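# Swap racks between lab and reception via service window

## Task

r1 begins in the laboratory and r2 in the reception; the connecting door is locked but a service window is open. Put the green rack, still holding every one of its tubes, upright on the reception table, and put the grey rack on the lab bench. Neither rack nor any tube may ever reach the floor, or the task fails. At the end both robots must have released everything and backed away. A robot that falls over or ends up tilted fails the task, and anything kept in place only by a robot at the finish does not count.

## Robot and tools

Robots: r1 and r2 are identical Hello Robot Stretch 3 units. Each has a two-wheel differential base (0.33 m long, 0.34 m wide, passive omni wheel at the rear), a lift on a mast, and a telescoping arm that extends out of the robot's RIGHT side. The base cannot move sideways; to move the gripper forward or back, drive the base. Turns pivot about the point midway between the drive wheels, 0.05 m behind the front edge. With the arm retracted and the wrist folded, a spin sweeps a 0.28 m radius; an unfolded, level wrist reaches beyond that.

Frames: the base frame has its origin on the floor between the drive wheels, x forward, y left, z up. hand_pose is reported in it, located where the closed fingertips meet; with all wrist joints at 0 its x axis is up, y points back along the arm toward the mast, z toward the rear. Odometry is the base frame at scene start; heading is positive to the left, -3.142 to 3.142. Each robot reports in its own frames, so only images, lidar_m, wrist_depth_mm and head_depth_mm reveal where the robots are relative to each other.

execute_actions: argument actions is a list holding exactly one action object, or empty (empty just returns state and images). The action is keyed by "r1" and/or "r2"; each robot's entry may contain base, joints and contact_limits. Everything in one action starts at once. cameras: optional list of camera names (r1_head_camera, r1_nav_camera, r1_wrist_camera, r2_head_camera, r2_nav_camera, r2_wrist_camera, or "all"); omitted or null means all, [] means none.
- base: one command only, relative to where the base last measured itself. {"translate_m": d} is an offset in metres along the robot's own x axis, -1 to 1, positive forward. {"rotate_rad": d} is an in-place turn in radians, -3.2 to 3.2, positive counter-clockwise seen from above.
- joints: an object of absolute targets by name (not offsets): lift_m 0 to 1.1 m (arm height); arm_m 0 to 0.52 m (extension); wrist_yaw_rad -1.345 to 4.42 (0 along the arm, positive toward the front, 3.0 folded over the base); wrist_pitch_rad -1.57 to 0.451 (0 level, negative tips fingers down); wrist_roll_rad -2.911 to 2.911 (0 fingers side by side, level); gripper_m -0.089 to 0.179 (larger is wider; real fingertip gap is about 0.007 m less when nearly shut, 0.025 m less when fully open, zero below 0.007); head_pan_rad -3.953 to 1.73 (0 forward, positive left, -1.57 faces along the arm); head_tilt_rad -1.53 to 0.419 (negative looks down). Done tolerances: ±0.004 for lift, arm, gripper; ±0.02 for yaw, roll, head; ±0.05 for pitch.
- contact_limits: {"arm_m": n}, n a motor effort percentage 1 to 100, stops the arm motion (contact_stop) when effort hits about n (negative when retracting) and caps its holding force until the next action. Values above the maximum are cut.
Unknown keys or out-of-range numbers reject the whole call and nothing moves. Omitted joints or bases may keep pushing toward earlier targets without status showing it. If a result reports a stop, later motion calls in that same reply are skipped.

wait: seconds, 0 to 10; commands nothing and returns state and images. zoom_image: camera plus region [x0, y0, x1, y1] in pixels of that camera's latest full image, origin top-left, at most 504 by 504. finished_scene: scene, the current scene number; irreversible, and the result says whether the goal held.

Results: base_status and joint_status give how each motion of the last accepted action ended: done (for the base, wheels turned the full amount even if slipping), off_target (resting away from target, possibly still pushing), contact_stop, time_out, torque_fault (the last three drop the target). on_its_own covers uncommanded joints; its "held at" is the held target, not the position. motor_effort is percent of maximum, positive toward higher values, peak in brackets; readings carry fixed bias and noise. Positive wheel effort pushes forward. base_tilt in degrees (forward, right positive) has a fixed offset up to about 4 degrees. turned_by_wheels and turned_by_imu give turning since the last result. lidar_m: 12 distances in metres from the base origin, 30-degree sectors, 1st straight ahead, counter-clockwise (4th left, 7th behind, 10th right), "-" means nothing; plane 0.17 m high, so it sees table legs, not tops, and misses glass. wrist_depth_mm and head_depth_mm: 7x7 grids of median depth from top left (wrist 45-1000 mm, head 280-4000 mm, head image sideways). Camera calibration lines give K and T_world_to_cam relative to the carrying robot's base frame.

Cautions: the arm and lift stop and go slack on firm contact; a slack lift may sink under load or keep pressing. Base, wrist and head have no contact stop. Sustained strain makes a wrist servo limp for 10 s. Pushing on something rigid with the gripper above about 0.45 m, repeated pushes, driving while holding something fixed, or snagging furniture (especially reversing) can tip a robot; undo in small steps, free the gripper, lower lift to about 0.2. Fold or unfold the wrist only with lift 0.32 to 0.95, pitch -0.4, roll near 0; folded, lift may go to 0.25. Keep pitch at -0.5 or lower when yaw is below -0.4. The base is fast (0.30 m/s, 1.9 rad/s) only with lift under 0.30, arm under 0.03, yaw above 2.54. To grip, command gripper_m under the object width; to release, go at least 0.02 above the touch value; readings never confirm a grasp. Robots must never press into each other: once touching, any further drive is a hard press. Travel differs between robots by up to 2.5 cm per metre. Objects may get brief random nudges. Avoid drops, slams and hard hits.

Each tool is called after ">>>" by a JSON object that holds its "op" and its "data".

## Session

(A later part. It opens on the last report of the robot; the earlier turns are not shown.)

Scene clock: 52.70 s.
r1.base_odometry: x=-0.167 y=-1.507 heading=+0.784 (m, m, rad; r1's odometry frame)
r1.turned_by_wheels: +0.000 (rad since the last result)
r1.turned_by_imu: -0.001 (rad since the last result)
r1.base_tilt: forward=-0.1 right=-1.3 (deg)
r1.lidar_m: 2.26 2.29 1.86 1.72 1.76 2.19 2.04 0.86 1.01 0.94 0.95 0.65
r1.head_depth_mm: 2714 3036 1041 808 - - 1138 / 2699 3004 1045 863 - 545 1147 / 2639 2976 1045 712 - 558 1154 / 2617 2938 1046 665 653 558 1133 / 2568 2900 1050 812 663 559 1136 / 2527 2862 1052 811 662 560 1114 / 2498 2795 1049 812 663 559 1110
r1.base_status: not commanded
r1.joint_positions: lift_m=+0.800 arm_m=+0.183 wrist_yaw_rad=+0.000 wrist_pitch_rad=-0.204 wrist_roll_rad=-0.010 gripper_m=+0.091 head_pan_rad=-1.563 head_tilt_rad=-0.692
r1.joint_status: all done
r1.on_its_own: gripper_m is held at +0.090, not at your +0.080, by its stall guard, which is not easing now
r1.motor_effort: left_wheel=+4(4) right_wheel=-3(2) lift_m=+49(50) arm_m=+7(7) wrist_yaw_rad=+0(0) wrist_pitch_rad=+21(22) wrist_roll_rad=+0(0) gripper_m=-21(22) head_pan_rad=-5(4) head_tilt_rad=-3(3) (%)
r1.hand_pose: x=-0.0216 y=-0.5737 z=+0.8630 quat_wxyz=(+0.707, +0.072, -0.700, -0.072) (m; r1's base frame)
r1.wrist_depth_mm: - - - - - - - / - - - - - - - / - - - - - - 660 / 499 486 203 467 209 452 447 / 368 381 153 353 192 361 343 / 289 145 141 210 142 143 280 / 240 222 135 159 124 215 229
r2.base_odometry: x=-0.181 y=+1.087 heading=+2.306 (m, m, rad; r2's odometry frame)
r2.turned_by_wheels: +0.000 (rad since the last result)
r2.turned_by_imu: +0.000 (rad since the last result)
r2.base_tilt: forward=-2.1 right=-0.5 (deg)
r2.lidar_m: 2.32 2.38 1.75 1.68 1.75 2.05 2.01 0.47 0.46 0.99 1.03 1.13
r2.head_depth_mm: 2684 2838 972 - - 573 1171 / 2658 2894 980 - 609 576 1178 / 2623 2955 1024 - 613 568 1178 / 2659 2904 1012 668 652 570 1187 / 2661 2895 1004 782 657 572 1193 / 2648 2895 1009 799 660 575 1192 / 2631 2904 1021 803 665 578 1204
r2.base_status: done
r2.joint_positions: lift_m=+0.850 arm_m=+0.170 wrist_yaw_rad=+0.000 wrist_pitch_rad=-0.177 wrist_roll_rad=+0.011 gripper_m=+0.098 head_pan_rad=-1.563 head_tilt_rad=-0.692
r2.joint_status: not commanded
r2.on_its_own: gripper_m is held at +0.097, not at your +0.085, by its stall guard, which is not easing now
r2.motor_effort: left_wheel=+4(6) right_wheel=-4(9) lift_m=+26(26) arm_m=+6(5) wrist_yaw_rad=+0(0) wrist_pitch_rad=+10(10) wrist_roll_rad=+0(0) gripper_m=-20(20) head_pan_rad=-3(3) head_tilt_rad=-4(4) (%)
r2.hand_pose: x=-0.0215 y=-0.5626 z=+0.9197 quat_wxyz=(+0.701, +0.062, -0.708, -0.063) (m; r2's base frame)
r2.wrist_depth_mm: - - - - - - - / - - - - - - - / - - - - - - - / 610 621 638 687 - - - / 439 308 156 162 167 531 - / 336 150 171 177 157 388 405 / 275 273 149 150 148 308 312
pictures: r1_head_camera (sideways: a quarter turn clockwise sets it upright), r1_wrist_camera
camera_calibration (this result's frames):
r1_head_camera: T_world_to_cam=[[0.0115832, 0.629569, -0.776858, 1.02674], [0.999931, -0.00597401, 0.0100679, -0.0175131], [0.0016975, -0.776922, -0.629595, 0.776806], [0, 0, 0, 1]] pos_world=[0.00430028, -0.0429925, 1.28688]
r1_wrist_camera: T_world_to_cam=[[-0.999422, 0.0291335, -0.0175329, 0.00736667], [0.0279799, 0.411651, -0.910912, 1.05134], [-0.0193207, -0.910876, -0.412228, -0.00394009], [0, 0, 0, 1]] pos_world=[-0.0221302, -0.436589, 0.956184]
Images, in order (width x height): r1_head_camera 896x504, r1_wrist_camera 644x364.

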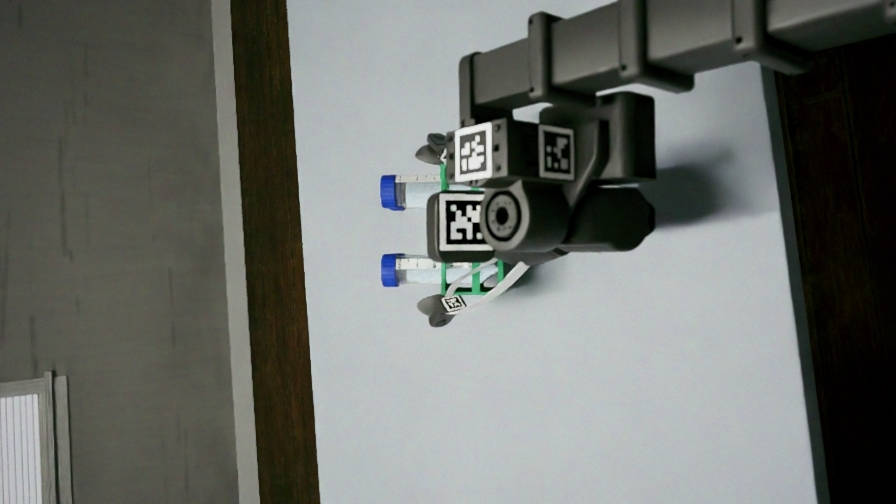

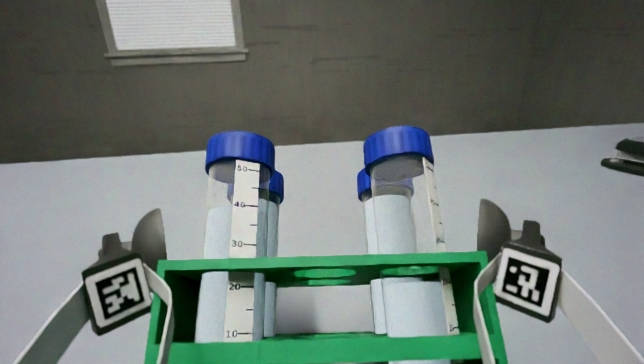

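>>> {"op": "execute_actions", "data": {"actions": [{"r1":{"joints":{"lift_m":0.765,"wrist_pitch_rad":-0.05}},"r2":{"base":{"translate_m":-0.1}}}], "cameras": ["r1_wrist_camera"]}}

>>> {"op": "execute_actions", "data": {"actions": [{"r1":{"joints":{"lift_m":0.725,"arm_m":0.165}},"r2":{"base":{"translate_m":-0.1}}}], "cameras": ["r1_wrist_camera","r1_head_camera"]}}

Scene clock: 55.57 s.
r1.base_odometry: x=-0.167 y=-1.507 heading=+0.784 (m, m, rad; r1's odometry frame)
r1.turned_by_wheels: +0.000 (rad since the last result)
r1.turned_by_imu: -0.001 (rad since the last result)
r1.base_tilt: forward=+0.0 right=-1.4 (deg)
r1.lidar_m: 2.26 2.29 1.85 1.73 1.76 2.19 2.03 0.86 1.01 0.94 0.95 0.65
r1.head_depth_mm: 2713 3040 1041 808 676 - - / 2675 3009 1043 821 - 539 1152 / 2617 2959 1045 683 - 546 1155 / 2611 2897 1050 670 653 558 1131 / 2570 2892 1048 812 663 558 1132 / 2522 2858 1051 811 663 559 1112 / 2506 2804 1050 813 664 559 1114
r1.base_status: not commanded
r1.joint_positions: lift_m=+0.765 arm_m=+0.183 wrist_yaw_rad=+0.000 wrist_pitch_rad=-0.096 wrist_roll_rad=-0.010 gripper_m=+0.091 head_pan_rad=-1.563 head_tilt_rad=-0.692
r1.joint_status: all done
r1.on_its_own: gripper_m is held at +0.090, not at your +0.080, by its stall guard, which is not easing now
r1.motor_effort: left_wheel=+4(4) right_wheel=-3(2) lift_m=+34(44) arm_m=+7(7) wrist_yaw_rad=+0(0) wrist_pitch_rad=+18(27) wrist_roll_rad=+0(0) gripper_m=-21(21) head_pan_rad=-5(5) head_tilt_rad=-3(4) (%)
r1.hand_pose: x=-0.0215 y=-0.5804 z=+0.8554 quat_wxyz=(+0.710, +0.034, -0.703, -0.034) (m; r1's base frame)
r1.wrist_depth_mm: - - - - - - - / - - - - - - - / - - - - - - - / - 579 201 547 211 525 484 / 392 415 153 377 192 387 360 / 296 - 141 260 143 144 275 / 235 217 135 159 124 213 224
r2.base_odometry: x=-0.114 y=+1.013 heading=+2.306 (m, m, rad; r2's odometry frame)
r2.turned_by_wheels: +0.000 (rad since the last result)
r2.turned_by_imu: +0.000 (rad since the last result)
r2.base_tilt: forward=-2.1 right=-0.6 (deg)
r2.lidar_m: 2.42 2.37 1.76 1.67 1.75 1.95 1.91 1.98 0.40 0.99 1.03 1.22
r2.head_depth_mm: 2649 2863 2107 - - 573 877 / 2682 2890 981 - 609 565 1180 / 2664 2905 1018 - 613 568 1184 / 2635 2929 1013 684 644 569 1182 / 2625 2884 1006 780 658 572 1191 / 2657 2922 1012 800 658 576 1194 / 2637 2918 1022 804 665 578 1195
r2.base_status: done
r2.joint_positions: lift_m=+0.850 arm_m=+0.170 wrist_yaw_rad=+0.000 wrist_pitch_rad=-0.177 wrist_roll_rad=+0.011 gripper_m=+0.098 head_pan_rad=-1.563 head_tilt_rad=-0.692
r2.joint_status: not commanded
r2.on_its_own: gripper_m is held at +0.097, not at your +0.085, by its stall guard, which is not easing now
r2.motor_effort: left_wheel=+4(3) right_wheel=-4(8) lift_m=+26(26) arm_m=+5(6) wrist_yaw_rad=-1(1) wrist_pitch_rad=+10(10) wrist_roll_rad=+0(0) gripper_m=-20(20) head_pan_rad=-3(3) head_tilt_rad=-4(4) (%)
r2.hand_pose: x=-0.0215 y=-0.5626 z=+0.9197 quat_wxyz=(+0.701, +0.062, -0.708, -0.063) (m; r2's base frame)
r2.wrist_depth_mm: - - - - - - - / - - - - - - - / - - - - - - - / 606 620 649 681 - - - / 435 315 155 162 168 - - / 339 151 171 176 158 - - / 274 272 148 150 148 305 -
pictures: r1_wrist_camera
camera_calibration (this result's frames):
r1_wrist_camera: T_world_to_cam=[[-0.999425, 0.026996, -0.0205283, 0.00876902], [0.0279125, 0.31094, -0.95002, 1.02226], [-0.0192637, -0.950046, -0.311514, -0.122034], [0, 0, 0, 1]] pos_world=[-0.0221206, -0.434036, 0.93333]
Images, in order (width x height): r1_wrist_camera 644x364.

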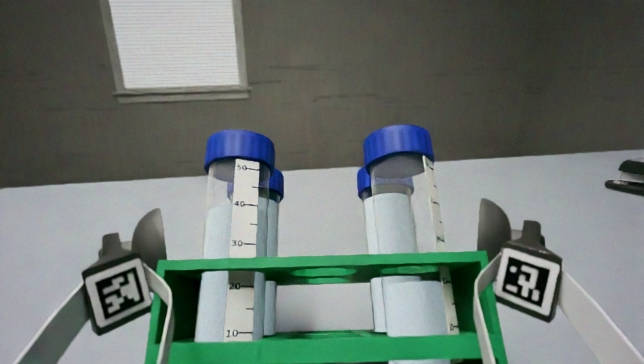

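Scene clock: 58.03 s.
r1.base_odometry: x=-0.167 y=-1.507 heading=+0.784 (m, m, rad; r1's odometry frame)
r1.turned_by_wheels: +0.000 (rad since the last result)
r1.turned_by_imu: -0.001 (rad since the last result)
r1.base_tilt: forward=-0.1 right=-1.4 (deg)
r1.lidar_m: 2.26 2.30 1.86 1.73 1.75 2.19 2.03 0.86 1.01 0.94 0.96 0.65
r1.head_depth_mm: 2675 3035 1039 807 659 576 - / 2656 3016 1042 807 697 - 1148 / 2614 2963 1044 707 - 535 1152 / 2637 2932 1047 697 663 546 1130 / 2600 2891 1049 827 663 559 1136 / 2550 2864 1051 813 663 560 1114 / 2515 2811 1054 813 664 560 1117
r1.base_status: not commanded
r1.joint_positions: lift_m=+0.725 arm_m=+0.165 wrist_yaw_rad=+0.000 wrist_pitch_rad=-0.074 wrist_roll_rad=-0.010 gripper_m=+0.091 head_pan_rad=-1.563 head_tilt_rad=-0.692
r1.joint_status: all done
r1.on_its_own: gripper_m is held at +0.090, not at your +0.080, by its stall guard, which is not easing now
r1.motor_effort: left_wheel=+4(3) right_wheel=-2(3) lift_m=+33(33) arm_m=-6(9) wrist_yaw_rad=+0(0) wrist_pitch_rad=+10(18) wrist_roll_rad=+0(0) gripper_m=-20(21) head_pan_rad=-5(5) head_tilt_rad=-3(2) (%)
r1.hand_pose: x=-0.0215 y=-0.5641 z=+0.8208 quat_wxyz=(+0.710, +0.027, -0.703, -0.027) (m; r1's base frame)
r1.wrist_depth_mm: - - - - - - - / - - - - - - - / - - 127 - 126 - - / 500 484 174 462 178 439 431 / 322 342 141 177 172 316 292 / 238 - 144 167 145 147 221 / 188 179 147 145 143 173 178
r2.base_odometry: x=-0.047 y=+0.939 heading=+2.306 (m, m, rad; r2's odometry frame)
r2.turned_by_wheels: +0.000 (rad since the last result)
r2.turned_by_imu: +0.000 (rad since the last result)
r2.base_tilt: forward=-2.1 right=-0.6 (deg)
r2.lidar_m: 2.52 2.37 1.76 1.67 1.75 1.86 1.81 1.87 0.35 0.98 1.03 1.32
r2.head_depth_mm: 2632 2871 2351 - - 561 1170 / 2629 2886 2284 - 610 564 827 / 2655 2910 1020 - 612 566 1179 / 2644 2881 1009 685 653 570 1189 / 2646 2935 1009 783 651 572 1187 / 2630 2902 1008 798 656 575 1197 / 2655 2945 1022 805 666 579 1200
r2.base_status: done
r2.joint_positions: lift_m=+0.850 arm_m=+0.170 wrist_yaw_rad=+0.000 wrist_pitch_rad=-0.177 wrist_roll_rad=+0.011 gripper_m=+0.098 head_pan_rad=-1.563 head_tilt_rad=-0.692
r2.joint_status: not commanded
r2.on_its_own: gripper_m is held at +0.097, not at your +0.085, by its stall guard, which is not easing now
r2.motor_effort: left_wheel=+3(6) right_wheel=-4(9) lift_m=+26(26) arm_m=+5(6) wrist_yaw_rad=+0(0) wrist_pitch_rad=+10(10) wrist_roll_rad=+0(0) gripper_m=-19(20) head_pan_rad=-3(3) head_tilt_rad=-4(4) (%)
r2.hand_pose: x=-0.0215 y=-0.5626 z=+0.9197 quat_wxyz=(+0.701, +0.062, -0.708, -0.063) (m; r2's base frame)
r2.wrist_depth_mm: - - - - - - - / - - - - - - - / - - - - - - - / 598 612 631 665 - - - / 434 310 155 163 167 - - / 341 151 171 177 158 - - / 277 273 149 151 149 - -
pictures: r1_head_camera (sideways: a quarter turn clockwise sets it upright), r1_wrist_camera
camera_calibration (this result's frames):
r1_head_camera: T_world_to_cam=[[0.0115832, 0.629569, -0.776858, 1.02674], [0.999931, -0.00597401, 0.0100679, -0.0175131], [0.0016975, -0.776922, -0.629595, 0.776806], [0, 0, 0, 1]] pos_world=[0.00430028, -0.0429925, 1.28688]
r1_wrist_camera: T_world_to_cam=[[-0.999428, 0.0265359, -0.0209825, 0.00773584], [0.027798, 0.290709, -0.956407, 0.978158], [-0.0192793, -0.956443, -0.291281, -0.137612], [0, 0, 0, 1]] pos_world=[-0.0221125, -0.416183, 0.895596]
Images, in order (width x height): r1_head_camera 896x504, r1_wrist_camera 644x364.

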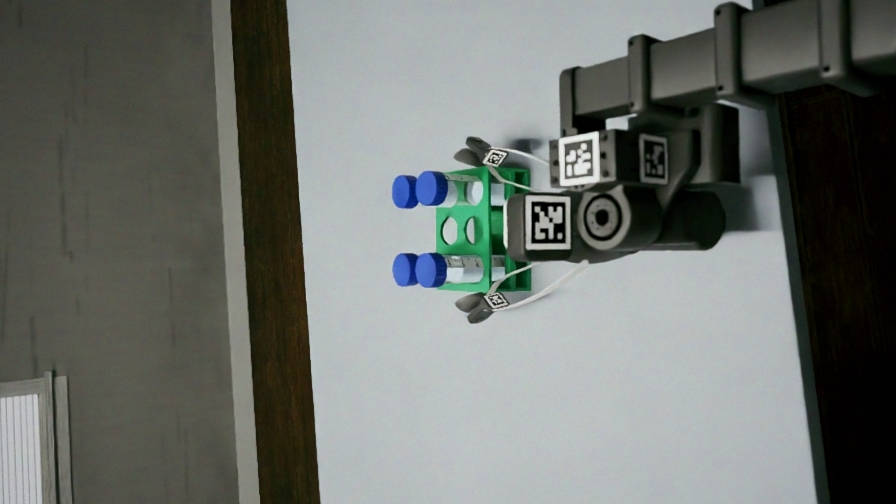

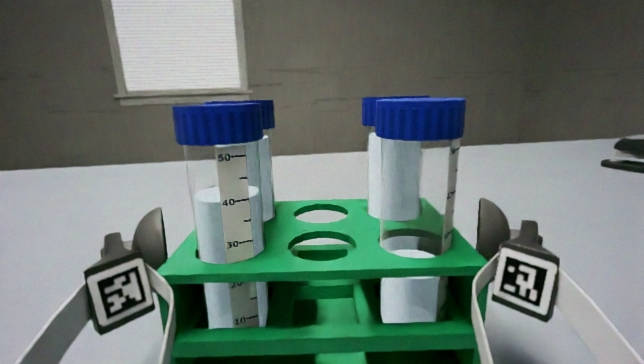

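>>> {"op": "execute_actions", "data": {"actions": [{"r1":{"joints":{"gripper_m":0.179}},"r2":{"base":{"translate_m":-0.06}}}], "cameras": []}}

>>> {"op": "execute_actions", "data": {"actions": [{"r1":{"joints":{"arm_m":0.05,"lift_m":0.75}},"r2":{"base":{"translate_m":-0.2},"joints":{"arm_m":0,"lift_m":0.97}}}], "cameras": []}}

>>> {"op": "execute_actions", "data": {"actions": [{"r1":{"base":{"translate_m":-0.37},"joints":{"wrist_yaw_rad":1.57,"head_pan_rad":-1.2}},"r2":{"base":{"translate_m":-0.4}}}], "cameras": []}}

>>> {"op": "execute_actions", "data": {"actions": [{"r1":{"joints":{"arm_m":0.43,"wrist_pitch_rad":-0.15,"lift_m":0.745}},"r2":{"base":{"translate_m":-0.45}}}], "cameras": ["r1_wrist_camera","r1_head_camera","r2_wrist_camera"]}}

Scene clock: 60.03 s.
r1.base_odometry: x=-0.167 y=-1.507 heading=+0.784 (m, m, rad; r1's odometry frame)
r1.turned_by_wheels: +0.000 (rad since the last result)
r1.turned_by_imu: +0.000 (rad since the last result)
r1.base_tilt: forward=+0.0 right=-1.4 (deg)
r1.lidar_m: 2.25 2.30 1.86 1.73 1.75 2.19 2.03 0.86 1.01 0.94 0.96 0.65
r1.head_depth_mm: 2715 3031 1041 809 659 575 - / 2685 2995 1042 809 696 - 1150 / 2650 2966 1042 717 - 534 1155 / 2601 2924 1045 699 653 546 1132 / 2569 2891 1049 838 663 559 1135 / 2540 2820 1050 814 664 560 1118 / 2499 2825 1055 815 665 559 1110
r1.base_status: not commanded
r1.joint_positions: lift_m=+0.725 arm_m=+0.165 wrist_yaw_rad=+0.000 wrist_pitch_rad=-0.076 wrist_roll_rad=-0.010 gripper_m=+0.179 head_pan_rad=-1.563 head_tilt_rad=-0.692
r1.joint_status: all done
r1.motor_effort: left_wheel=+3(3) right_wheel=-2(3) lift_m=+34(34) arm_m=-6(7) wrist_yaw_rad=-2(0) wrist_pitch_rad=+10(12) wrist_roll_rad=+0(0) gripper_m=+0(92) head_pan_rad=-5(5) head_tilt_rad=-3(4) (%)
r1.hand_pose: x=-0.0215 y=-0.5641 z=+0.8205 quat_wxyz=(+0.710, +0.027, -0.703, -0.027) (m; r1's base frame)
r1.wrist_depth_mm: - - - - - - - / - - - - - - - / - - 128 - 127 - - / 499 484 177 459 180 438 426 / 345 313 142 179 174 297 310 / - 213 146 170 148 203 - / 179 183 148 147 151 172 170
r2.base_odometry: x=-0.007 y=+0.894 heading=+2.306 (m, m, rad; r2's odometry frame)
r2.turned_by_wheels: +0.000 (rad since the last result)
r2.turned_by_imu: +0.000 (rad since the last result)
r2.base_tilt: forward=-2.1 right=-0.5 (deg)
r2.lidar_m: 1.37 2.37 1.76 1.67 1.75 1.80 1.75 1.82 0.34 0.34 1.02 1.38
r2.head_depth_mm: 2646 2901 2333 - - 1340 1171 / 2656 2909 2388 - 616 564 1159 / 2647 2916 1022 - 612 568 1136 / 2637 2892 1010 685 653 570 1177 / 2639 2900 1005 782 656 574 1188 / 2655 2942 1013 799 650 576 1196 / 2661 2897 1020 804 659 579 1193
r2.base_status: done
r2.joint_positions: lift_m=+0.850 arm_m=+0.170 wrist_yaw_rad=+0.000 wrist_pitch_rad=-0.177 wrist_roll_rad=+0.011 gripper_m=+0.098 head_pan_rad=-1.563 head_tilt_rad=-0.692
r2.joint_status: not commanded
r2.on_its_own: gripper_m is held at +0.097, not at your +0.085, by its stall guard, which is not easing now
r2.motor_effort: left_wheel=+3(5) right_wheel=-3(9) lift_m=+26(26) arm_m=+6(6) wrist_yaw_rad=-1(0) wrist_pitch_rad=+10(10) wrist_roll_rad=+0(0) gripper_m=-20(20) head_pan_rad=-3(3) head_tilt_rad=-4(4) (%)
r2.hand_pose: x=-0.0215 y=-0.5626 z=+0.9197 quat_wxyz=(+0.701, +0.062, -0.708, -0.063) (m; r2's base frame)
r2.wrist_depth_mm: - - - - - - - / - - - - - - - / - - - - - - - / 601 635 650 675 - - - / 435 309 156 162 168 - - / 338 151 171 176 156 - - / 276 274 149 151 148 - -
pictures: none
No camera images: the call's "cameras" was empty. Leave "cameras" out to get every camera's image.

Scene clock: 63.00 s.
r1.base_odometry: x=-0.167 y=-1.507 heading=+0.784 (m, m, rad; r1's odometry frame)
r1.turned_by_wheels: +0.000 (rad since the last result)
r1.turned_by_imu: -0.001 (rad since the last result)
r1.base_tilt: forward=-0.1 right=-1.3 (deg)
r1.lidar_m: 2.26 2.29 1.86 1.73 1.75 2.19 2.04 0.86 1.01 0.94 0.95 0.65
r1.head_depth_mm: 2716 3022 1039 807 659 582 - / 2664 3012 1042 810 652 584 - / 2645 3002 1046 738 669 - - / 2609 2928 1046 701 680 559 1132 / 2587 2881 1048 811 662 558 1135 / 2504 2861 1051 816 662 560 1108 / 2491 2822 1054 813 664 559 1111
r1.base_status: not commanded
r1.joint_positions: lift_m=+0.750 arm_m=+0.050 wrist_yaw_rad=+0.000 wrist_pitch_rad=-0.074 wrist_roll_rad=-0.010 gripper_m=+0.179 head_pan_rad=-1.563 head_tilt_rad=-0.692
r1.joint_status: all done
r1.motor_effort: left_wheel=+4(3) right_wheel=-3(3) lift_m=+45(47) arm_m=-7(8) wrist_yaw_rad=+0(1) wrist_pitch_rad=+9(10) wrist_roll_rad=+0(0) gripper_m=+0(0) head_pan_rad=-5(5) head_tilt_rad=-3(2) (%)
r1.hand_pose: x=-0.0215 y=-0.4492 z=+0.8455 quat_wxyz=(+0.710, +0.026, -0.703, -0.026) (m; r1's base frame)
r1.wrist_depth_mm: - - - - - - - / - - - - - - - / - - - - - - - / 598 577 517 496 489 529 513 / 400 377 329 269 315 356 372 / - 280 268 268 266 267 - / 215 222 220 219 217 214 204
r2.base_odometry: x=+0.127 y=+0.746 heading=+2.306 (m, m, rad; r2's odometry frame)
r2.turned_by_wheels: +0.000 (rad since the last result)
r2.turned_by_imu: +0.000 (rad since the last result)
r2.base_tilt: forward=-2.1 right=-0.6 (deg)
r2.lidar_m: 1.57 2.37 1.76 1.68 1.76 1.60 1.55 1.61 2.23 0.40 0.35 1.42
r2.head_depth_mm: 2661 2903 2417 - - - 1148 / 2667 2903 2454 - - - 1136 / 2656 2905 2504 - - - 1135 / 2659 2893 2481 439 1512 1358 1182 / 2635 2901 1024 730 676 599 811 / 2653 2890 1014 798 660 576 1186 / 2619 2884 1018 807 665 566 1205
r2.base_status: done
r2.joint_positions: lift_m=+0.970 arm_m=+0.000 wrist_yaw_rad=+0.000 wrist_pitch_rad=-0.177 wrist_roll_rad=+0.011 gripper_m=+0.098 head_pan_rad=-1.563 head_tilt_rad=-0.692
r2.joint_status: all done
r2.on_its_own: gripper_m is held at +0.097, not at your +0.085, by its stall guard, which is not easing now
r2.motor_effort: left_wheel=+4(6) right_wheel=-3(9) lift_m=+26(26) arm_m=-4(6) wrist_yaw_rad=+0(0) wrist_pitch_rad=+10(10) wrist_roll_rad=+0(0) gripper_m=-20(20) head_pan_rad=-3(3) head_tilt_rad=-4(4) (%)
r2.hand_pose: x=-0.0215 y=-0.3933 z=+1.0396 quat_wxyz=(+0.701, +0.062, -0.708, -0.063) (m; r2's base frame)
r2.wrist_depth_mm: - - - - - - - / - - - - - - - / - - - - - - - / - - - - - - - / 675 423 156 163 167 - - / 510 150 170 176 158 - - / 411 404 148 151 148 - -
pictures: none
No camera images: the call's "cameras" was empty. Leave "cameras" out to get every camera's image.

Scene clock: 68.20 s.
r1.base_odometry: x=-0.429 y=-1.769 heading=+0.785 (m, m, rad; r1's odometry frame)
r1.turned_by_wheels: +0.000 (rad since the last result)
r1.turned_by_imu: -0.001 (rad since the last result)
r1.base_tilt: forward=+0.0 right=-1.4 (deg)
r1.lidar_m: 1.00 2.66 1.81 1.69 1.72 1.79 1.67 0.55 0.56 0.98 0.99 1.01
r1.head_depth_mm: 2517 2815 1041 807 658 570 - / 2566 2869 1041 809 661 563 - / 2643 2973 1044 808 661 570 - / 2688 3025 1048 811 662 578 - / 2755 3078 1053 751 663 585 1179 / 2830 3137 1052 770 664 599 1175 / 2888 3192 1054 813 663 1276 1178
r1.base_status: done
r1.joint_positions: lift_m=+0.750 arm_m=+0.050 wrist_yaw_rad=+1.568 wrist_pitch_rad=-0.074 wrist_roll_rad=-0.010 gripper_m=+0.179 head_pan_rad=-1.207 head_tilt_rad=-0.692
r1.joint_status: all done
r1.motor_effort: left_wheel=+3(6) right_wheel=-3(7) lift_m=+45(45) arm_m=-7(7) wrist_yaw_rad=+1(2) wrist_pitch_rad=+9(9) wrist_roll_rad=+0(0) gripper_m=+1(0) head_pan_rad=+4(38) head_tilt_rad=-3(4) (%)
r1.hand_pose: x=+0.2324 y=-0.1961 z=+0.8455 quat_wxyz=(+0.522, +0.515, -0.479, +0.483) (m; r1's base frame)
r1.wrist_depth_mm: - - - - - - - / - - - - - - - / - - - - - - - / - - - - 531 520 511 / - - - - 363 354 360 / - - - - 299 266 - / - - - - - 214 204
r2.base_odometry: x=+0.396 y=+0.449 heading=+2.307 (m, m, rad; r2's odometry frame)
r2.turned_by_wheels: +0.000 (rad since the last result)
r2.turned_by_imu: -0.001 (rad since the last result)
r2.base_tilt: forward=-2.2 right=-0.5 (deg)
r2.lidar_m: 1.96 2.40 1.75 1.69 1.58 1.19 1.15 1.20 1.65 3.05 1.10 0.60
r2.head_depth_mm: 2642 2853 2421 - - - 1147 / 2653 2868 2432 - - - 1135 / 2652 2877 2487 - - - 1137 / 2644 2895 2513 439 1550 1353 1185 / 2638 2887 2479 1771 1587 1361 1195 / 2644 2888 2440 1946 1608 1366 1192 / 2617 2908 2454 1957 1531 1369 1196
r2.base_status: done
r2.joint_positions: lift_m=+0.970 arm_m=+0.000 wrist_yaw_rad=+0.000 wrist_pitch_rad=-0.177 wrist_roll_rad=+0.011 gripper_m=+0.098 head_pan_rad=-1.563 head_tilt_rad=-0.692
r2.joint_status: not commanded
r2.on_its_own: gripper_m is held at +0.097, not at your +0.085, by its stall guard, which is not easing now
r2.motor_effort: left_wheel=+4(5) right_wheel=-3(8) lift_m=+26(26) arm_m=-4(4) wrist_yaw_rad=+0(1) wrist_pitch_rad=+10(10) wrist_roll_rad=+0(0) gripper_m=-20(20) head_pan_rad=-3(3) head_tilt_rad=-4(4) (%)
r2.hand_pose: x=-0.0215 y=-0.3933 z=+1.0396 quat_wxyz=(+0.701, +0.062, -0.708, -0.063) (m; r2's base frame)
r2.wrist_depth_mm: - - - - - - - / - - - - - - - / - - - - - - - / - - - - - - - / 662 423 155 162 168 - - / 575 151 171 176 158 - - / - - 149 150 148 - -
pictures: none
No camera images: the call's "cameras" was empty. Leave "cameras" out to get every camera's image.

Scene clock: 73.67 s.
r1.base_odometry: x=-0.429 y=-1.769 heading=+0.785 (m, m, rad; r1's odometry frame)
r1.turned_by_wheels: +0.000 (rad since the last result)
r1.turned_by_imu: -0.001 (rad since the last result)
r1.base_tilt: forward=+0.0 right=-1.3 (deg)
r1.lidar_m: 1.00 2.65 1.82 1.69 1.71 1.79 1.67 0.55 0.56 0.98 1.00 1.01
r1.head_depth_mm: 2521 2820 1044 759 660 556 1153 / 2579 2872 1041 749 660 557 1177 / 2627 2955 1043 809 660 571 1175 / 2699 3010 1047 810 662 572 1176 / 2768 3052 1047 750 663 586 1175 / 2840 3097 1049 771 663 600 1179 / 2892 3205 1052 813 663 1281 1180
r1.base_status: not commanded
r1.joint_positions: lift_m=+0.745 arm_m=+0.430 wrist_yaw_rad=+1.569 wrist_pitch_rad=-0.166 wrist_roll_rad=-0.010 gripper_m=+0.179 head_pan_rad=-1.207 head_tilt_rad=-0.692
r1.joint_status: all done
r1.motor_effort: left_wheel=+3(3) right_wheel=-3(3) lift_m=+33(41) arm_m=+7(4) wrist_yaw_rad=+0(1) wrist_pitch_rad=+6(9) wrist_roll_rad=+0(0) gripper_m=+0(1) head_pan_rad=+4(4) head_tilt_rad=-4(4) (%)
r1.hand_pose: x=+0.2273 y=-0.5750 z=+0.8177 quat_wxyz=(+0.543, +0.537, -0.454, +0.459) (m; r1's base frame)
r1.wrist_depth_mm: - - - - - - - / - - - 224 - - - / - 739 559 286 591 575 - / 481 397 363 218 369 365 359 / 303 285 268 226 270 271 278 / - 222 220 217 215 212 - / 176 182 181 179 177 176 168
r2.base_odometry: x=+0.698 y=+0.116 heading=+2.307 (m, m, rad; r2's odometry frame)
r2.turned_by_wheels: +0.000 (rad since the last result)
r2.turned_by_imu: -0.001 (rad since the last result)
r2.base_tilt: forward=-2.1 right=-0.5 (deg)
r2.lidar_m: 2.41 2.41 1.76 1.70 0.95 0.72 0.70 0.73 1.01 2.86 1.36 1.01
r2.head_depth_mm: 2193 2252 2278 - - - 1148 / 2629 2847 2444 - - - 1136 / 2648 2895 2477 - - - 1140 / 2596 2901 2482 439 1549 1358 1187 / 2632 2923 2483 1768 1600 1355 1190 / 2614 2926 2450 1934 1609 1364 1194 / 2633 2926 2475 1956 1611 1370 1197
r2.base_status: done
r2.joint_positions: lift_m=+0.970 arm_m=+0.000 wrist_yaw_rad=+0.000 wrist_pitch_rad=-0.177 wrist_roll_rad=+0.011 gripper_m=+0.098 head_pan_rad=-1.563 head_tilt_rad=-0.692
r2.joint_status: not commanded
r2.on_its_own: gripper_m is held at +0.097, not at your +0.085, by its stall guard, which is not easing now
r2.motor_effort: left_wheel=+3(6) right_wheel=-3(7) lift_m=+26(27) arm_m=-5(5) wrist_yaw_rad=+0(0) wrist_pitch_rad=+10(10) wrist_roll_rad=+0(0) gripper_m=-20(19) head_pan_rad=-3(3) head_tilt_rad=-4(4) (%)
r2.hand_pose: x=-0.0215 y=-0.3933 z=+1.0396 quat_wxyz=(+0.701, +0.062, -0.708, -0.063) (m; r2's base frame)
r2.wrist_depth_mm: - - - - - - 794 / - - - - - - 853 / - - - - - - 906 / - - - - - 849 704 / - - 156 163 168 - 548 / - 151 171 176 158 970 740 / - - 149 150 147 - 727
pictures: r1_head_camera (sideways: a quarter turn clockwise sets it upright), r1_wrist_camera, r2_wrist_camera
camera_calibration (this result's frames):
r1_head_camera: T_world_to_cam=[[-0.208685, 0.594089, -0.776858, 1.02809], [0.939247, 0.343094, 0.0100679, -0.0171429], [0.272517, -0.727561, -0.629595, 0.775154], [0, 0, 0, 1]] pos_world=[0.0194055, -0.0409214, 1.28688]
r1_wrist_camera: T_world_to_cam=[[-0.0298587, -0.999383, -0.0184792, -0.555716], [-0.377457, 0.0283921, -0.925592, 0.887496], [0.925545, -0.0206618, -0.378072, 0.250117], [0, 0, 0, 1]] pos_world=[0.0869046, -0.575403, 0.905752]
r2_wrist_camera: T_world_to_cam=[[-0.998562, 0.0340256, 0.0414357, -0.0628777], [-0.0255494, 0.37746, -0.925674, 1.13639], [-0.047137, -0.925401, -0.376047, 0.190655], [0, 0, 0, 1]] pos_world=[-0.0247662, -0.250372, 1.12623]
Images, in order (width x height): r1_head_camera 896x504, r1_wrist_camera 644x364, r2_wrist_camera 644x364.

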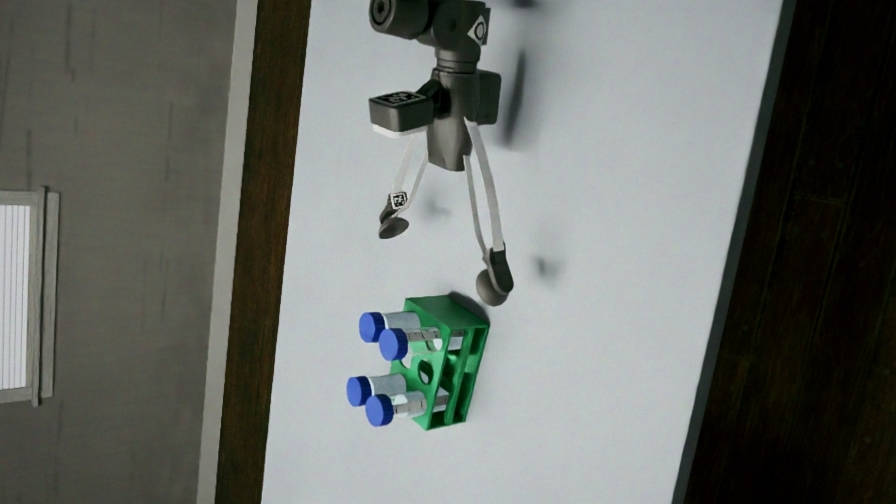

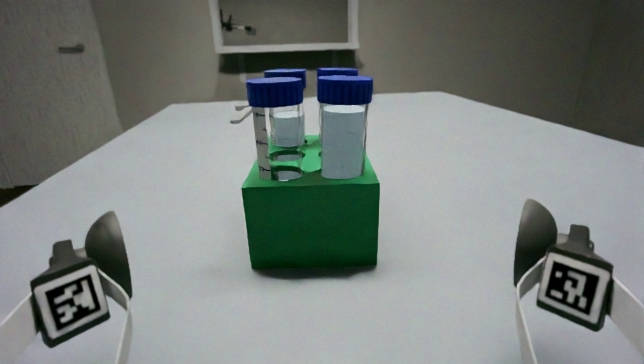

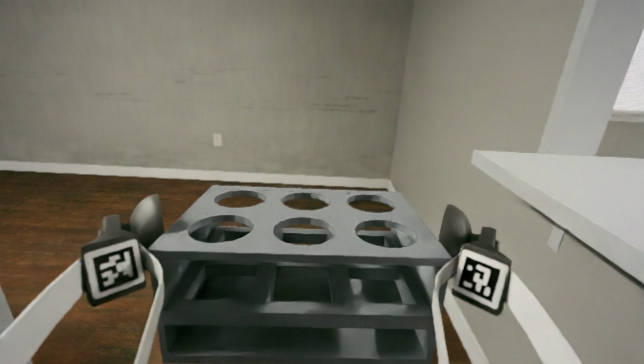

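>>> {"op": "execute_actions", "data": {"actions": [{"r1":{"base":{"translate_m":0.125},"joints":{"arm_m":0.426}},"r2":{"base":{"rotate_rad":-1.565}}}], "cameras": []}}

>>> {"op": "execute_actions", "data": {"actions": [{"r1":{"joints":{"gripper_m":0.04}},"r2":{"base":{"translate_m":0.1}}}], "cameras": ["r1_wrist_camera","r1_head_camera"]}}

>>> {"op": "execute_actions", "data": {"actions": [{"r1":{"joints":{"lift_m":0.785}},"r2":{"base":{"translate_m":0.1}}}], "cameras": ["r1_wrist_camera","r1_head_camera","r2_nav_camera"]}}

Scene clock: 77.47 s.
r1.base_odometry: x=-0.340 y=-1.680 heading=+0.785 (m, m, rad; r1's odometry frame)
r1.turned_by_wheels: +0.000 (rad since the last result)
r1.turned_by_imu: -0.001 (rad since the last result)
r1.base_tilt: forward=-0.1 right=-1.4 (deg)
r1.lidar_m: 0.89 2.53 1.83 1.70 1.73 1.93 1.79 0.65 1.04 0.97 0.98 0.88
r1.head_depth_mm: 2523 2800 1044 760 659 556 1128 / 2567 2860 1046 759 660 557 1155 / 2619 2934 1047 783 660 557 1177 / 2682 3005 1046 719 662 571 1177 / 2753 3038 1047 753 662 585 1180 / 2788 3107 1049 811 662 585 1180 / 2871 3215 1055 814 663 600 1182
r1.base_status: done
r1.joint_positions: lift_m=+0.745 arm_m=+0.426 wrist_yaw_rad=+1.569 wrist_pitch_rad=-0.167 wrist_roll_rad=-0.010 gripper_m=+0.179 head_pan_rad=-1.207 head_tilt_rad=-0.692
r1.joint_status: all done
r1.motor_effort: left_wheel=+3(8) right_wheel=-3(5) lift_m=+33(32) arm_m=-7(8) wrist_yaw_rad=+2(1) wrist_pitch_rad=+6(6) wrist_roll_rad=+0(0) gripper_m=+0(0) head_pan_rad=+5(4) head_tilt_rad=-5(4) (%)
r1.hand_pose: x=+0.2273 y=-0.5719 z=+0.8177 quat_wxyz=(+0.543, +0.537, -0.454, +0.459) (m; r1's base frame)
r1.wrist_depth_mm: - - - - - - - / - - - - - - - / - 651 89 99 85 569 - / 439 397 87 179 89 368 358 / 304 285 170 159 99 270 278 / - 221 133 125 106 212 - / 177 182 104 103 102 175 168
r2.base_odometry: x=+0.698 y=+0.116 heading=+0.742 (m, m, rad; r2's odometry frame)
r2.turned_by_wheels: -1.565 (rad since the last result)
r2.turned_by_imu: -1.596 (rad since the last result)
r2.base_tilt: forward=-2.1 right=-0.6 (deg)
r2.lidar_m: 2.86 1.37 1.01 2.41 2.41 1.75 1.71 0.95 0.72 0.70 0.72 1.00
r2.head_depth_mm: 583 655 730 - - - 1147 / 583 654 717 - - - 1132 / 581 652 715 - - - 1135 / 582 652 714 439 1058 1266 1188 / 580 652 720 864 1030 1265 1189 / 580 651 742 859 1027 1273 1193 / 579 653 723 822 1022 1261 1199
r2.base_status: done
r2.joint_positions: lift_m=+0.970 arm_m=+0.000 wrist_yaw_rad=+0.000 wrist_pitch_rad=-0.177 wrist_roll_rad=+0.011 gripper_m=+0.098 head_pan_rad=-1.563 head_tilt_rad=-0.692
r2.joint_status: not commanded
r2.on_its_own: gripper_m is held at +0.097, not at your +0.085, by its stall guard, which is not easing now
r2.motor_effort: left_wheel=+4(9) right_wheel=-4(9) lift_m=+26(27) arm_m=-4(4) wrist_yaw_rad=-1(0) wrist_pitch_rad=+10(10) wrist_roll_rad=+0(0) gripper_m=-20(20) head_pan_rad=-3(3) head_tilt_rad=-4(4) (%)
r2.hand_pose: x=-0.0215 y=-0.3933 z=+1.0396 quat_wxyz=(+0.701, +0.062, -0.708, -0.063) (m; r2's base frame)
r2.wrist_depth_mm: - 401 398 406 392 396 402 / - - 424 425 418 423 415 / - 736 449 450 444 439 444 / 554 528 479 467 477 475 484 / 401 290 155 164 167 505 498 / 326 151 172 176 157 549 538 / 601 597 148 150 148 590 558
pictures: none
No camera images: the call's "cameras" was empty. Leave "cameras" out to get every camera's image.

Scene clock: 79.43 s.
r1.base_odometry: x=-0.340 y=-1.680 heading=+0.785 (m, m, rad; r1's odometry frame)
r1.turned_by_wheels: +0.000 (rad since the last result)
r1.turned_by_imu: +0.000 (rad since the last result)
r1.base_tilt: forward=+0.0 right=-1.4 (deg)
r1.lidar_m: 0.89 2.53 1.83 1.70 1.72 1.93 1.79 0.65 1.04 0.96 0.98 0.88
r1.head_depth_mm: 2515 2796 1043 758 659 557 1127 / 2587 2857 1045 749 660 556 1152 / 2639 2937 1047 760 661 558 1175 / 2670 3012 1046 725 661 571 1173 / 2746 3043 1047 755 662 585 1181 / 2805 3098 1049 813 663 585 1181 / 2880 3176 1052 814 664 600 1177
r1.base_status: not commanded
r1.joint_positions: lift_m=+0.745 arm_m=+0.426 wrist_yaw_rad=+1.571 wrist_pitch_rad=-0.150 wrist_roll_rad=-0.011 gripper_m=+0.041 head_pan_rad=-1.207 head_tilt_rad=-0.692
r1.joint_status: all done
r1.motor_effort: left_wheel=+3(4) right_wheel=-2(3) lift_m=+32(33) arm_m=-6(6) wrist_yaw_rad=-2(2) wrist_pitch_rad=-1(6) wrist_roll_rad=+1(1) gripper_m=-23(100) head_pan_rad=+4(5) head_tilt_rad=-4(4) (%)
r1.hand_pose: x=+0.2284 y=-0.5713 z=+0.8219 quat_wxyz=(+0.539, +0.534, -0.458, +0.464) (m; r1's base frame)
r1.wrist_depth_mm: - - - - - - - / - - - - - - - / - - 158 106 102 627 - / - 422 88 92 90 393 385 / 302 300 170 169 98 281 279 / 233 243 135 132 105 230 219 / 197 185 108 108 106 181 180
r2.base_odometry: x=+0.772 y=+0.183 heading=+0.742 (m, m, rad; r2's odometry frame)
r2.turned_by_wheels: +0.000 (rad since the last result)
r2.turned_by_imu: +0.000 (rad since the last result)
r2.base_tilt: forward=-2.1 right=-0.6 (deg)
r2.lidar_m: 2.87 3.10 0.99 0.98 2.54 1.86 1.80 0.93 0.72 0.70 0.73 1.01
r2.head_depth_mm: 585 657 734 - - - 1151 / 584 655 718 - - - 1134 / 584 655 716 - - - 1139 / 584 655 716 439 1059 1267 1186 / 582 654 716 864 1029 1270 1189 / 601 954 740 622 1025 1274 1193 / 2644 2894 747 608 1027 1271 1196
r2.base_status: done
r2.joint_positions: lift_m=+0.970 arm_m=+0.000 wrist_yaw_rad=+0.000 wrist_pitch_rad=-0.177 wrist_roll_rad=+0.011 gripper_m=+0.098 head_pan_rad=-1.563 head_tilt_rad=-0.692
r2.joint_status: not commanded
r2.on_its_own: gripper_m is held at +0.097, not at your +0.085, by its stall guard, which is not easing now
r2.motor_effort: left_wheel=+3(9) right_wheel=-4(5) lift_m=+26(27) arm_m=-5(4) wrist_yaw_rad=+0(0) wrist_pitch_rad=+10(10) wrist_roll_rad=+0(0) gripper_m=-20(20) head_pan_rad=-4(3) head_tilt_rad=-4(4) (%)
r2.hand_pose: x=-0.0215 y=-0.3933 z=+1.0396 quat_wxyz=(+0.701, +0.062, -0.708, -0.063) (m; r2's base frame)
r2.wrist_depth_mm: - - 402 399 401 399 395 / - - 430 425 421 418 424 / - - 454 446 446 454 446 / 550 573 484 473 471 473 473 / 398 289 155 163 168 503 506 / 323 151 170 176 157 535 546 / 444 292 149 151 147 581 574
pictures: r1_head_camera (sideways: a quarter turn clockwise sets it upright), r1_wrist_camera
camera_calibration (this result's frames):
r1_head_camera: T_world_to_cam=[[-0.208686, 0.594089, -0.776858, 1.02809], [0.939247, 0.343095, 0.0100679, -0.0171429], [0.272517, -0.727561, -0.629595, 0.775154], [0, 0, 0, 1]] pos_world=[0.0194055, -0.0409214, 1.28688]
r1_wrist_camera: T_world_to_cam=[[-0.0272526, -0.999464, -0.0181346, -0.552837], [-0.361937, 0.0267762, -0.931818, 0.892318], [0.931804, -0.0188309, -0.362472, 0.237573], [0, 0, 0, 1]] pos_world=[0.0865251, -0.57196, 0.907567]
Images, in order (width x height): r1_head_camera 896x504, r1_wrist_camera 644x364.

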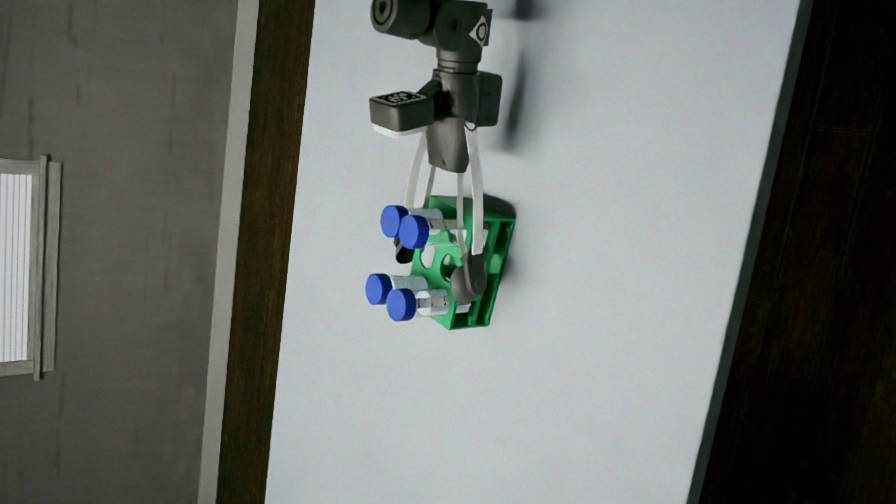

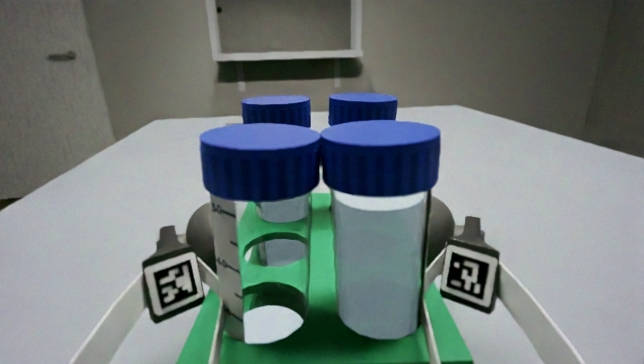

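Scene clock: 81.40 s.
r1.base_odometry: x=-0.340 y=-1.680 heading=+0.785 (m, m, rad; r1's odometry frame)
r1.turned_by_wheels: +0.000 (rad since the last result)
r1.turned_by_imu: +0.000 (rad since the last result)
r1.base_tilt: forward=+0.0 right=-1.3 (deg)
r1.lidar_m: 0.89 2.53 1.83 1.71 1.73 1.93 1.79 0.64 1.03 0.97 0.98 0.88
r1.head_depth_mm: 2520 2798 2632 758 659 557 1127 / 2562 2849 1863 758 659 557 1151 / 2617 2930 1044 738 660 557 1172 / 2687 3010 1047 726 663 571 1175 / 2752 3067 1047 756 662 585 1175 / 2780 3118 1051 813 664 586 1179 / 2878 3188 1055 815 664 601 1176
r1.base_status: not commanded
r1.joint_positions: lift_m=+0.785 arm_m=+0.426 wrist_yaw_rad=+1.571 wrist_pitch_rad=-0.192 wrist_roll_rad=-0.011 gripper_m=+0.044 head_pan_rad=-1.207 head_tilt_rad=-0.692
r1.joint_status: all done
r1.motor_effort: left_wheel=+4(4) right_wheel=-4(3) lift_m=+47(50) arm_m=-6(7) wrist_yaw_rad=-2(3) wrist_pitch_rad=+16(19) wrist_roll_rad=+1(1) gripper_m=-20(23) head_pan_rad=+4(4) head_tilt_rad=-4(3) (%)
r1.hand_pose: x=+0.2255 y=-0.5714 z=+0.8508 quat_wxyz=(+0.548, +0.543, -0.446, +0.453) (m; r1's base frame)
r1.wrist_depth_mm: - - - - - - - / - - - - - - - / - - 717 693 661 646 - / - 469 400 113 387 434 425 / 349 343 186 184 108 325 321 / 273 282 136 138 110 269 256 / 225 222 107 105 104 213 214
r2.base_odometry: x=+0.845 y=+0.251 heading=+0.742 (m, m, rad; r2's odometry frame)
r2.turned_by_wheels: +0.000 (rad since the last result)
r2.turned_by_imu: +0.000 (rad since the last result)
r2.base_tilt: forward=-2.1 right=-0.6 (deg)
r2.lidar_m: 2.86 2.97 1.23 0.96 2.66 1.96 1.90 0.98 0.73 0.70 0.73 1.01
r2.head_depth_mm: 587 657 733 - - - 1146 / 585 656 719 - - - 1134 / 585 658 719 - - - 1138 / 585 659 718 440 1063 1271 1187 / 2492 997 748 583 1033 1273 1193 / 2575 3201 743 603 1033 1274 1193 / 2396 2331 747 608 1030 1270 1196
r2.base_status: done
r2.joint_positions: lift_m=+0.970 arm_m=+0.000 wrist_yaw_rad=+0.000 wrist_pitch_rad=-0.177 wrist_roll_rad=+0.011 gripper_m=+0.098 head_pan_rad=-1.563 head_tilt_rad=-0.692
r2.joint_status: not commanded
r2.on_its_own: gripper_m is held at +0.097, not at your +0.085, by its stall guard, which is not easing now
r2.motor_effort: left_wheel=+4(9) right_wheel=-4(5) lift_m=+26(27) arm_m=-4(5) wrist_yaw_rad=+0(0) wrist_pitch_rad=+10(10) wrist_roll_rad=+0(0) gripper_m=-20(21) head_pan_rad=-3(3) head_tilt_rad=-3(4) (%)
r2.hand_pose: x=-0.0215 y=-0.3933 z=+1.0396 quat_wxyz=(+0.701, +0.062, -0.708, -0.063) (m; r2's base frame)
r2.wrist_depth_mm: - - - 398 403 403 400 / - - - 422 424 414 426 / - - - 456 459 445 455 / 555 570 584 465 474 476 473 / 401 290 156 163 168 503 511 / 328 151 171 178 158 538 555 / 621 298 149 150 148 600 587
pictures: r1_head_camera (sideways: a quarter turn clockwise sets it upright), r1_wrist_camera, r2_nav_camera (sideways: a quarter turn counterclockwise sets it upright)
camera_calibration (this result's frames):
r1_head_camera: T_world_to_cam=[[-0.208686, 0.594089, -0.776858, 1.02809], [0.939247, 0.343095, 0.0100679, -0.0171429], [0.272517, -0.727561, -0.629595, 0.775154], [0, 0, 0, 1]] pos_world=[0.0194055, -0.0409214, 1.28688]
r1_wrist_camera: T_world_to_cam=[[-0.0281, -0.999462, -0.0169415, -0.553238], [-0.401315, 0.0268022, -0.915548, 0.9133], [0.915509, -0.018928, -0.401852, 0.287863], [0, 0, 0, 1]] pos_world=[0.087434, -0.57197, 0.942476]
r2_nav_camera: T_world_to_cam=[[-0.0541002, -0.623437, 0.779999, -0.968889], [-0.997287, -0.00530884, -0.0734143, 0.145827], [0.0499101, -0.781855, -0.621459, 0.762159], [0, 0, 0, 1]] pos_world=[0.0549745, -0.0073688, 1.24009]
Images, in order (width x height): r1_head_camera 896x504, r1_wrist_camera 644x364, r2_nav_camera 672x504.

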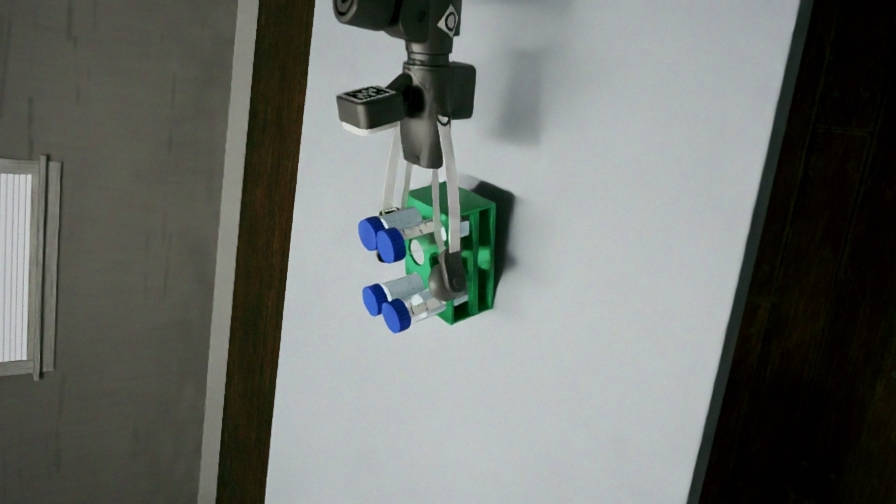

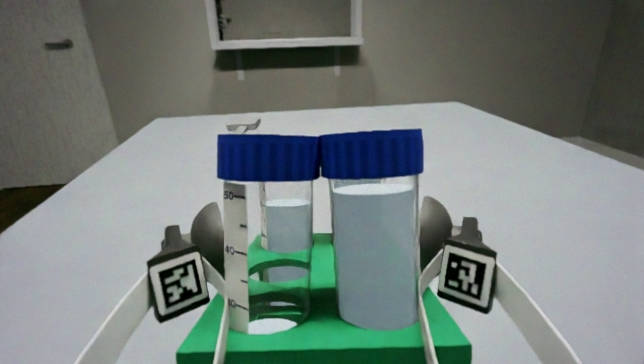

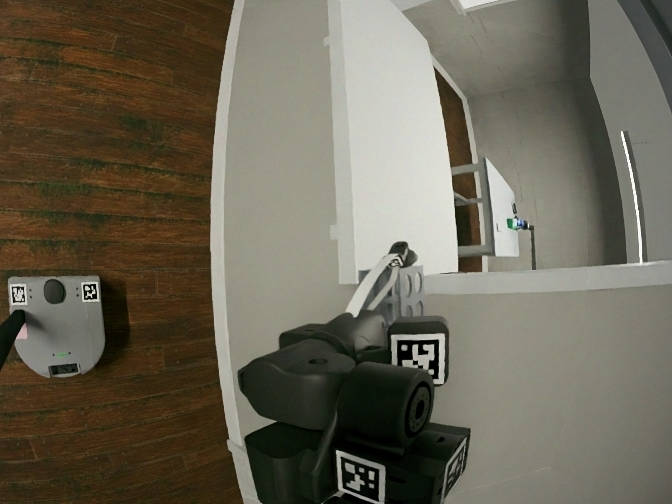

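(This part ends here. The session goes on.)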